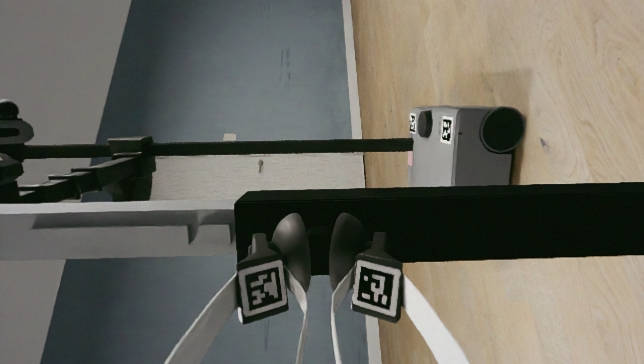

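Scene clock: 181.07 s.
r1.base_odometry: x=+2.192 y=+1.611 heading=+2.848 (m, m, rad; r1's odometry frame)
r1.turned_by_wheels: +0.000 (rad since the last result)
r1.turned_by_imu: +0.000 (rad since the last result)
r1.base_tilt: forward=+0.5 right=-0.4 (deg)
r1.lidar_m: 3.71 3.45 3.07 2.07 1.96 1.99 2.57 2.17 4.46 0.66 2.83 2.87
r1.head_depth_mm: 3446 2644 2227 - 1460 1273 1164 / 3218 2623 - 1697 1485 1292 1153 / 3086 2686 - 1649 1446 1293 1153 / 2879 1459 1194 1647 1452 1293 1150 / 2789 2370 2100 1699 1479 1302 1152 / 2647 2643 2080 1739 1479 1294 1149 / 2498 2616 2088 1745 1475 1291 1152
r1.base_status: not commanded
r1.joint_positions: lift_m=+0.811 arm_m=+0.291 wrist_yaw_rad=+0.000 wrist_pitch_rad=-0.114 wrist_roll_rad=+0.015 gripper_m=-0.017 head_pan_rad=-1.563 head_tilt_rad=-0.791
r1.joint_status: all done
r1.on_its_own: wrist_pitch_rad is at rest, and its effort (+53) is outside its rest range (-20 to +32)
r1.motor_effort: left_wheel=-2(2) right_wheel=+1(2) lift_m=+56(57) arm_m=-9(9) wrist_yaw_rad=+1(0) wrist_pitch_rad=+53(54) wrist_roll_rad=+0(0) gripper_m=-19(19) head_pan_rad=-2(2) head_tilt_rad=-5(5) (%)
r1.hand_pose: x=-0.0214 y=-0.6874 z=+0.8970 quat_wxyz=(+0.701, +0.040, -0.711, -0.041) (m; r1's base frame)
r1.wrist_depth_mm: - - - - - - - / - - - - - - - / - - - - - - - / - 184 166 172 176 - - / - 105 107 109 111 113 - / - 78 78 80 81 82 83 / - 67 70 148 - - -
r2.base_odometry: x=+0.272 y=+1.789 heading=+1.335 (m, m, rad; r2's odometry frame)
r2.turned_by_wheels: +0.000 (rad since the last result)
r2.turned_by_imu: +0.000 (rad since the last result)
r2.base_tilt: forward=-0.4 right=-0.7 (deg)
r2.lidar_m: 1.66 4.54 2.38 1.72 1.66 1.71 2.33 4.22 4.40 0.71 3.12 3.23
r2.head_depth_mm: 3315 3537 3643 2726 1997 1560 1283 / 3724 - - 2690 1959 1549 1282 / - - 2092 2687 1953 1546 1276 / - - 1913 2400 1930 1549 1278 / - - 1898 2535 1903 1543 1266 / - - 2254 2665 1968 1534 1276 / 3769 - 3770 2632 1957 1525 1272
r2.base_status: not commanded
r2.joint_positions: lift_m=+0.363 arm_m=+0.275 wrist_yaw_rad=+0.001 wrist_pitch_rad=-0.024 wrist_roll_rad=+1.573 gripper_m=-0.077 head_pan_rad=-0.007 head_tilt_rad=-0.506
r2.joint_status: not commanded
r2.on_its_own: gripper_m is held at -0.079, not at your -0.089, by its stall guard, which is still easing
r2.motor_effort: left_wheel=+0(0) right_wheel=+0(0) lift_m=+19(19) arm_m=-5(6) wrist_yaw_rad=-2(3) wrist_pitch_rad=+9(9) wrist_roll_rad=-1(1) gripper_m=-34(36) head_pan_rad=+1(2) head_tilt_rad=+3(2) (%)
r2.hand_pose: x=-0.0210 y=-0.6760 z=+0.4715 quat_wxyz=(-0.001, +0.001, -1.000, -0.012) (m; r2's base frame)
r2.wrist_depth_mm: - - - - - 805 553 / - - - - - 822 546 / - - - - - 740 550 / 800 991 - - 813 724 509 / 205 207 208 200 205 208 210 / - - - - - 822 555 / - - - - - 849 566
pictures: none
No camera images: the call's "cameras" was empty. Leave "cameras" out to get every camera's image.

Scene clock: 182.93 s.
r1.base_odometry: x=+2.192 y=+1.611 heading=+2.848 (m, m, rad; r1's odometry frame)
r1.turned_by_wheels: +0.000 (rad since the last result)
r1.turned_by_imu: +0.000 (rad since the last result)
r1.base_tilt: forward=+0.6 right=-0.4 (deg)
r1.lidar_m: 3.68 3.44 3.07 2.07 1.96 1.99 2.57 2.18 4.47 0.66 2.82 2.88
r1.head_depth_mm: 3404 2658 2238 - 1454 1277 1161 / 3241 2646 - 1705 1494 1297 1146 / 3100 2656 - 1655 1458 1286 1156 / 2859 1459 1188 1641 1453 1292 1152 / 2807 2374 2086 1693 1480 1298 1146 / 2636 2612 2083 1757 1482 1291 1151 / 2528 2624 2095 1728 1482 1295 1152
r1.base_status: not commanded
r1.joint_positions: lift_m=+0.811 arm_m=+0.291 wrist_yaw_rad=+0.000 wrist_pitch_rad=-0.114 wrist_roll_rad=+0.015 gripper_m=-0.017 head_pan_rad=-1.563 head_tilt_rad=-0.791
r1.joint_status: not commanded
r1.on_its_own: wrist_pitch_rad is at rest, and its effort (+53) is outside its rest range (-20 to +32)
r1.motor_effort: left_wheel=-1(2) right_wheel=+0(1) lift_m=+57(56) arm_m=-10(9) wrist_yaw_rad=+1(1) wrist_pitch_rad=+53(53) wrist_roll_rad=+0(0) gripper_m=-19(18) head_pan_rad=-2(2) head_tilt_rad=-5(5) (%)
r1.hand_pose: x=-0.0214 y=-0.6874 z=+0.8970 quat_wxyz=(+0.701, +0.040, -0.711, -0.041) (m; r1's base frame)
r1.wrist_depth_mm: - - - - - - - / - - - - - - - / - - - - - - - / - 184 167 171 176 - - / - 105 107 109 110 113 - / - 78 79 80 81 82 82 / - 67 70 148 - - -
r2.base_odometry: x=+0.272 y=+1.789 heading=+1.335 (m, m, rad; r2's odometry frame)
r2.turned_by_wheels: +0.000 (rad since the last result)
r2.turned_by_imu: +0.000 (rad since the last result)
r2.base_tilt: forward=-0.6 right=-0.9 (deg)
r2.lidar_m: 1.66 4.54 2.38 1.72 1.66 1.71 2.32 4.23 4.38 0.71 3.11 3.20
r2.head_depth_mm: 3306 3485 3655 2702 1977 1549 1285 / 3730 - - 2702 1970 1557 1286 / - - 2083 2661 1964 1545 1273 / - - 1914 2426 1924 1547 1274 / - - 1894 2520 1919 1534 1273 / - - 2240 2629 1953 1541 1278 / 3699 - 3786 2627 1946 1537 1272
r2.base_status: not commanded
r2.joint_positions: lift_m=+0.363 arm_m=+0.275 wrist_yaw_rad=+0.001 wrist_pitch_rad=-0.023 wrist_roll_rad=+1.573 gripper_m=+0.060 head_pan_rad=-0.007 head_tilt_rad=-0.506
r2.joint_status: all done
r2.motor_effort: left_wheel=+0(1) right_wheel=+0(1) lift_m=+19(19) arm_m=-3(6) wrist_yaw_rad=-3(2) wrist_pitch_rad=+9(9) wrist_roll_rad=-1(1) gripper_m=+0(81) head_pan_rad=+3(2) head_tilt_rad=+3(2) (%)
r2.hand_pose: x=-0.0210 y=-0.6758 z=+0.4716 quat_wxyz=(-0.001, +0.001, -1.000, -0.012) (m; r2's base frame)
r2.wrist_depth_mm: - - - - - 806 553 / - - - - - 818 547 / - - - - - 743 557 / 787 993 - - 840 720 508 / 206 207 208 203 206 207 209 / - - - - - 838 562 / - - - - - 787 561
pictures: none
No camera images: the call's "cameras" was empty. Leave "cameras" out to get every camera's image.

>>> {"name": "execute_actions", "arguments": {"actions": [{"r1":{"joints":{"lift_m":0.793,"wrist_pitch_rad":0}},"r2":{"joints":{"arm_m":0.292,"gripper_m":0.045}}}], "cameras": []}}

>>> {"name": "execute_actions", "arguments": {"actions": [{"r1":{"joints":{"lift_m":0.803}},"r2":{"joints":{"gripper_m":-0.089}}}], "cameras": []}}

>>> {"name": "execute_actions", "arguments": {"actions": [{"r2":{"joints":{"arm_m":0.284}}}], "cameras": ["r2_wrist_camera"]}}

>>> {"name": "execute_actions", "arguments": {"actions": [{"r2":{"joints":{"arm_m":0.278,"gripper_m":-0.088}}}], "cameras": ["r2_wrist_camera"]}}

>>> {"name": "execute_actions", "arguments": {"actions": [{"r1":{"joints":{"lift_m":0.812}},"r2":{"joints":{"arm_m":0.274,"gripper_m":-0.089}}}], "cameras": []}}

>>> {"name": "execute_actions", "arguments": {"actions": [{"r2":{"joints":{"gripper_m":0.06}}}], "cameras": []}}

Scene clock: 191.47 s.
r1.base_odometry: x=+2.192 y=+1.611 heading=+2.848 (m, m, rad; r1's odometry frame)
r1.turned_by_wheels: +0.000 (rad since the last result)
r1.turned_by_imu: +0.001 (rad since the last result)
r1.base_tilt: forward=+0.5 right=-0.3 (deg)
r1.lidar_m: 3.67 3.45 3.10 2.07 1.96 1.99 2.56 2.17 4.44 0.66 2.83 2.88
r1.head_depth_mm: 3452 2658 2166 - - - 1163 / 3252 2631 2241 1662 1489 1303 1158 / 3076 2645 - 1660 1451 1286 1148 / 2831 1462 1153 1643 1456 1285 1149 / 2799 2385 2105 1703 1480 1297 1151 / 2655 2619 2094 1735 1486 1292 1151 / 2520 2633 2098 1725 1482 1298 1150
r1.base_status: not commanded
r1.joint_positions: lift_m=+0.793 arm_m=+0.291 wrist_yaw_rad=+0.000 wrist_pitch_rad=-0.060 wrist_roll_rad=+0.015 gripper_m=-0.017 head_pan_rad=-1.563 head_tilt_rad=-0.791
r1.joint_status: wrist_pitch_rad off_target (ended at -0.060, target +0.000); the others done
r1.motor_effort: left_wheel=-2(2) right_wheel=+1(1) lift_m=+32(50) arm_m=-9(9) wrist_yaw_rad=+2(1) wrist_pitch_rad=+27(53) wrist_roll_rad=+0(0) gripper_m=-18(19) head_pan_rad=-2(2) head_tilt_rad=-4(5) (%)
r1.hand_pose: x=-0.0214 y=-0.6899 z=+0.8925 quat_wxyz=(+0.702, +0.021, -0.712, -0.021) (m; r1's base frame)
r1.wrist_depth_mm: - - - - - - - / - - - - - - - / - - - - - - - / - 190 167 172 177 - - / - 95 96 98 100 102 - / - 67 69 71 73 75 78 / - - - 146 - - -
r2.base_odometry: x=+0.272 y=+1.789 heading=+1.335 (m, m, rad; r2's odometry frame)
r2.turned_by_wheels: +0.000 (rad since the last result)
r2.turned_by_imu: +0.000 (rad since the last result)
r2.base_tilt: forward=-0.5 right=-0.7 (deg)
r2.lidar_m: 1.66 4.54 2.37 1.71 1.66 1.71 2.33 4.23 4.40 0.71 3.11 3.22
r2.head_depth_mm: 3336 3577 3633 2714 1963 1554 1289 / 3707 - - 2714 1959 1552 1278 / - - 2104 2698 1969 1553 1274 / - - 1909 2434 1938 1546 1275 / - - 1896 2508 1897 1542 1267 / - - 2251 2660 1932 1538 1274 / 3748 - 3800 2632 1941 1532 1269
r2.base_status: not commanded
r2.joint_positions: lift_m=+0.363 arm_m=+0.292 wrist_yaw_rad=+0.001 wrist_pitch_rad=-0.022 wrist_roll_rad=+1.573 gripper_m=+0.045 head_pan_rad=-0.007 head_tilt_rad=-0.506
r2.joint_status: all done
r2.motor_effort: left_wheel=+0(0) right_wheel=-1(0) lift_m=+19(19) arm_m=+5(4) wrist_yaw_rad=-3(3) wrist_pitch_rad=+8(9) wrist_roll_rad=-1(1) gripper_m=-1(60) head_pan_rad=+2(2) head_tilt_rad=+3(4) (%)
r2.hand_pose: x=-0.0210 y=-0.6922 z=+0.4720 quat_wxyz=(-0.001, +0.001, -1.000, -0.011) (m; r2's base frame)
r2.wrist_depth_mm: - - - - - 824 552 / - - - - - 835 558 / - - - - - 712 554 / 779 - - - 832 729 508 / 189 190 190 186 189 190 192 / - - - - - 804 537 / - - - - - 780 563
pictures: none
No camera images: the call's "cameras" was empty. Leave "cameras" out to get every camera's image.

Scene clock: 193.30 s.
r1.base_odometry: x=+2.192 y=+1.611 heading=+2.848 (m, m, rad; r1's odometry frame)
r1.turned_by_wheels: +0.000 (rad since the last result)
r1.turned_by_imu: +0.000 (rad since the last result)
r1.base_tilt: forward=+0.4 right=-0.4 (deg)
r1.lidar_m: 3.68 3.45 3.09 2.07 1.96 1.99 2.55 2.17 4.46 0.66 2.83 2.88
r1.head_depth_mm: 3359 2664 2205 - - 1276 1162 / 3249 2659 - 1659 1487 1294 1154 / 3097 2650 - 1655 1460 1288 1149 / 2848 1450 1187 1648 1450 1292 1155 / 2798 2368 2096 1691 1488 1299 1149 / 2673 2661 2105 1757 1488 1295 1152 / 2508 2629 2109 1742 1480 1290 1150
r1.base_status: not commanded
r1.joint_positions: lift_m=+0.802 arm_m=+0.291 wrist_yaw_rad=+0.000 wrist_pitch_rad=-0.084 wrist_roll_rad=+0.015 gripper_m=-0.017 head_pan_rad=-1.563 head_tilt_rad=-0.791
r1.joint_status: all done
r1.on_its_own: wrist_pitch_rad is at rest, and its effort (+38) is outside its rest range (-20 to +32)
r1.motor_effort: left_wheel=-2(2) right_wheel=+1(1) lift_m=+51(53) arm_m=-8(10) wrist_yaw_rad=+0(1) wrist_pitch_rad=+38(40) wrist_roll_rad=+0(0) gripper_m=-18(18) head_pan_rad=-1(2) head_tilt_rad=-6(4) (%)
r1.hand_pose: x=-0.0214 y=-0.6889 z=+0.8957 quat_wxyz=(+0.702, +0.030, -0.711, -0.030) (m; r1's base frame)
r1.wrist_depth_mm: - - - - - - - / - - - - - - - / - - - - - - - / - 187 167 172 177 - - / - 100 102 103 105 107 - / - 72 73 74 75 76 79 / - 68 583 146 - - -
r2.base_odometry: x=+0.272 y=+1.789 heading=+1.335 (m, m, rad; r2's odometry frame)
r2.turned_by_wheels: +0.000 (rad since the last result)
r2.turned_by_imu: +0.000 (rad since the last result)
r2.base_tilt: forward=-0.5 right=-0.8 (deg)
r2.lidar_m: 1.66 4.52 2.37 1.72 1.67 1.71 2.32 4.21 4.37 0.71 3.12 3.23
r2.head_depth_mm: 3343 3490 3614 2694 1962 1560 1281 / 3697 - - 2700 1975 1558 1286 / - - 2091 2700 1967 1539 1276 / - - 1913 2422 1931 1545 1277 / - - 1898 2539 1913 1541 1273 / - - 2247 2629 1964 1538 1277 / 3735 - 3821 2640 1941 1541 1264
r2.base_status: not commanded
r2.joint_positions: lift_m=+0.363 arm_m=+0.291 wrist_yaw_rad=-0.001 wrist_pitch_rad=-0.015 wrist_roll_rad=+1.573 gripper_m=-0.087 head_pan_rad=-0.007 head_tilt_rad=-0.506
r2.joint_status: all done
r2.motor_effort: left_wheel=-2(1) right_wheel=+1(1) lift_m=+19(19) arm_m=+14(14) wrist_yaw_rad=+0(2) wrist_pitch_rad=+6(8) wrist_roll_rad=-1(1) gripper_m=-42(100) head_pan_rad=+2(2) head_tilt_rad=+3(2) (%)
r2.hand_pose: x=-0.0215 y=-0.6917 z=+0.4736 quat_wxyz=(-0.001, +0.000, -1.000, -0.008) (m; r2's base frame)
r2.wrist_depth_mm: - - - - - 833 562 / - - - - - 840 559 / - - - - - 706 564 / - - - - 863 752 517 / 191 194 194 187 190 192 192 / - - - - - 780 542 / - - - - - 869 575
pictures: none
No camera images: the call's "cameras" was empty. Leave "cameras" out to get every camera's image.

Scene clock: 194.57 s.
r1.base_odometry: x=+2.192 y=+1.611 heading=+2.848 (m, m, rad; r1's odometry frame)
r1.turned_by_wheels: +0.000 (rad since the last result)
r1.turned_by_imu: +0.000 (rad since the last result)
r1.base_tilt: forward=+0.5 right=-0.5 (deg)
r1.lidar_m: 3.68 3.46 3.09 2.06 1.96 1.99 2.57 2.17 4.46 0.66 2.82 2.87
r1.head_depth_mm: 3393 2664 2195 - - 1273 1163 / 3258 2656 - 1654 1479 1300 1151 / 3102 2649 - 1659 1460 1282 1152 / 2852 1451 1189 1655 1455 1283 1155 / 2795 2370 2108 1703 1478 1300 1150 / 2664 2658 2100 1741 1486 1300 1153 / 2526 2644 2097 1722 1484 1291 1150
r1.base_status: not commanded
r1.joint_positions: lift_m=+0.802 arm_m=+0.291 wrist_yaw_rad=+0.000 wrist_pitch_rad=-0.084 wrist_roll_rad=+0.015 gripper_m=-0.017 head_pan_rad=-1.563 head_tilt_rad=-0.791
r1.joint_status: not commanded
r1.on_its_own: wrist_pitch_rad is at rest, and its effort (+38) is outside its rest range (-20 to +32)
r1.motor_effort: left_wheel=-2(2) right_wheel=+1(1) lift_m=+53(52) arm_m=-10(9) wrist_yaw_rad=+0(0) wrist_pitch_rad=+38(38) wrist_roll_rad=+0(0) gripper_m=-18(18) head_pan_rad=-2(2) head_tilt_rad=-5(4) (%)
r1.hand_pose: x=-0.0214 y=-0.6889 z=+0.8957 quat_wxyz=(+0.702, +0.030, -0.711, -0.030) (m; r1's base frame)
r1.wrist_depth_mm: - - - - - - - / - - - - - - - / - - - - - - - / - 188 167 171 176 - - / - 100 101 104 105 107 - / - 72 73 74 75 76 78 / - 68 578 147 - - -
r2.base_odometry: x=+0.272 y=+1.789 heading=+1.335 (m, m, rad; r2's odometry frame)
r2.turned_by_wheels: +0.000 (rad since the last result)
r2.turned_by_imu: +0.001 (rad since the last result)
r2.base_tilt: forward=-0.5 right=-0.8 (deg)
r2.lidar_m: 1.66 4.55 2.37 1.72 1.66 1.71 2.32 4.22 4.39 0.71 3.11 3.24
r2.head_depth_mm: 3346 3544 3687 2737 1973 1557 1282 / 3707 - - 2705 1975 1555 1278 / - - 2096 2697 1972 1550 1286 / - - 1905 2412 1924 1543 1278 / - - 1892 2517 1887 1538 1273 / - - 2264 2637 1962 1536 1272 / 3779 - 3782 2627 1950 1538 1272
r2.base_status: not commanded
r2.joint_positions: lift_m=+0.363 arm_m=+0.286 wrist_yaw_rad=+0.002 wrist_pitch_rad=-0.021 wrist_roll_rad=+1.573 gripper_m=-0.080 head_pan_rad=-0.007 head_tilt_rad=-0.506
r2.joint_status: all done
r2.on_its_own: gripper_m is held at -0.082, not at your -0.089, by its stall guard, which is still easing; arm_m is at rest, and its effort (-19) is outside its rest range (-14 to +14)
r2.motor_effort: left_wheel=+2(5) right_wheel=-3(4) lift_m=+19(19) arm_m=-19(19) wrist_yaw_rad=-3(4) wrist_pitch_rad=+8(10) wrist_roll_rad=-1(1) gripper_m=-38(41) head_pan_rad=+2(3) head_tilt_rad=+3(2) (%)
r2.hand_pose: x=-0.0208 y=-0.6862 z=+0.4721 quat_wxyz=(-0.001, +0.001, -1.000, -0.011) (m; r2's base frame)
r2.wrist_depth_mm: - - - - - 827 555 / - - - - - 819 554 / - - - - - 734 557 / - - - - 831 724 509 / 197 198 199 191 194 196 198 / - - - 154 - 799 569 / - - - - - 836 565
pictures: r2_wrist_camera
Images, in order (width x height): r2_wrist_camera 644x364.

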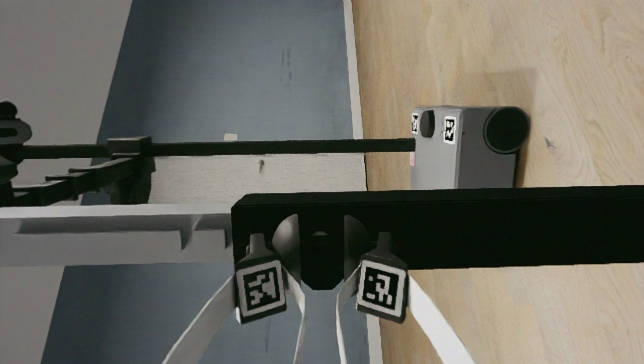

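Scene clock: 195.27 s.
r1.base_odometry: x=+2.192 y=+1.611 heading=+2.848 (m, m, rad; r1's odometry frame)
r1.turned_by_wheels: +0.000 (rad since the last result)
r1.turned_by_imu: +0.000 (rad since the last result)
r1.base_tilt: forward=+0.4 right=-0.5 (deg)
r1.lidar_m: 3.68 3.45 3.08 2.07 1.96 1.99 2.56 2.18 4.45 0.66 2.82 2.87
r1.head_depth_mm: 3385 2663 2193 - - 1274 1164 / 3220 2647 - 1656 1489 1298 1152 / 3090 2646 - 1656 1456 1288 1151 / 2858 1449 1190 1660 1452 1280 1151 / 2804 2401 2114 1691 1486 1293 1150 / 2610 2615 2086 1734 1477 1291 1149 / 2507 2620 2099 1738 1478 1296 1151
r1.base_status: not commanded
r1.joint_positions: lift_m=+0.802 arm_m=+0.291 wrist_yaw_rad=+0.000 wrist_pitch_rad=-0.084 wrist_roll_rad=+0.015 gripper_m=-0.017 head_pan_rad=-1.563 head_tilt_rad=-0.791
r1.joint_status: not commanded
r1.on_its_own: wrist_pitch_rad is at rest, and its effort (+38) is outside its rest range (-20 to +32)
r1.motor_effort: left_wheel=-2(2) right_wheel=+1(1) lift_m=+52(52) arm_m=-9(10) wrist_yaw_rad=+1(1) wrist_pitch_rad=+38(38) wrist_roll_rad=+0(0) gripper_m=-18(19) head_pan_rad=-2(2) head_tilt_rad=-4(5) (%)
r1.hand_pose: x=-0.0214 y=-0.6889 z=+0.8957 quat_wxyz=(+0.702, +0.030, -0.711, -0.030) (m; r1's base frame)
r1.wrist_depth_mm: - - - - - - - / - - - - - - - / - - - - - - - / - 188 167 171 177 - - / - 100 102 103 105 107 - / - 72 73 74 75 76 78 / - 68 576 147 - - -
r2.base_odometry: x=+0.272 y=+1.789 heading=+1.335 (m, m, rad; r2's odometry frame)
r2.turned_by_wheels: +0.000 (rad since the last result)
r2.turned_by_imu: +0.000 (rad since the last result)
r2.base_tilt: forward=-0.5 right=-0.7 (deg)
r2.lidar_m: 1.66 4.54 2.37 1.72 1.66 1.71 2.33 4.23 4.39 0.71 3.13 3.22
r2.head_depth_mm: 3312 3507 3669 2718 1971 1552 1281 / 3638 - - 2696 1963 1554 1281 / - - 2077 2683 1946 1540 1277 / - - 1911 2430 1923 1549 1266 / - - 1917 2514 1909 1539 1270 / - - 2240 2676 1950 1536 1279 / 3726 - 3830 2650 1953 1540 1277
r2.base_status: not commanded
r2.joint_positions: lift_m=+0.363 arm_m=+0.279 wrist_yaw_rad=+0.002 wrist_pitch_rad=-0.021 wrist_roll_rad=+1.573 gripper_m=-0.086 head_pan_rad=-0.007 head_tilt_rad=-0.506
r2.joint_status: all done
r2.motor_effort: left_wheel=+1(1) right_wheel=-1(3) lift_m=+19(19) arm_m=-14(21) wrist_yaw_rad=-3(3) wrist_pitch_rad=+8(8) wrist_roll_rad=-1(1) gripper_m=-40(72) head_pan_rad=+2(1) head_tilt_rad=+3(4) (%)
r2.hand_pose: x=-0.0209 y=-0.6797 z=+0.4722 quat_wxyz=(-0.001, +0.001, -1.000, -0.011) (m; r2's base frame)
r2.wrist_depth_mm: - - - - - 817 551 / - - - - - 830 548 / - - - - - 726 555 / 771 - - - 834 721 515 / 203 203 203 197 200 202 205 / - - - - - 827 568 / - - - - - 844 569
pictures: r2_wrist_camera
Images, in order (width x height): r2_wrist_camera 644x364.

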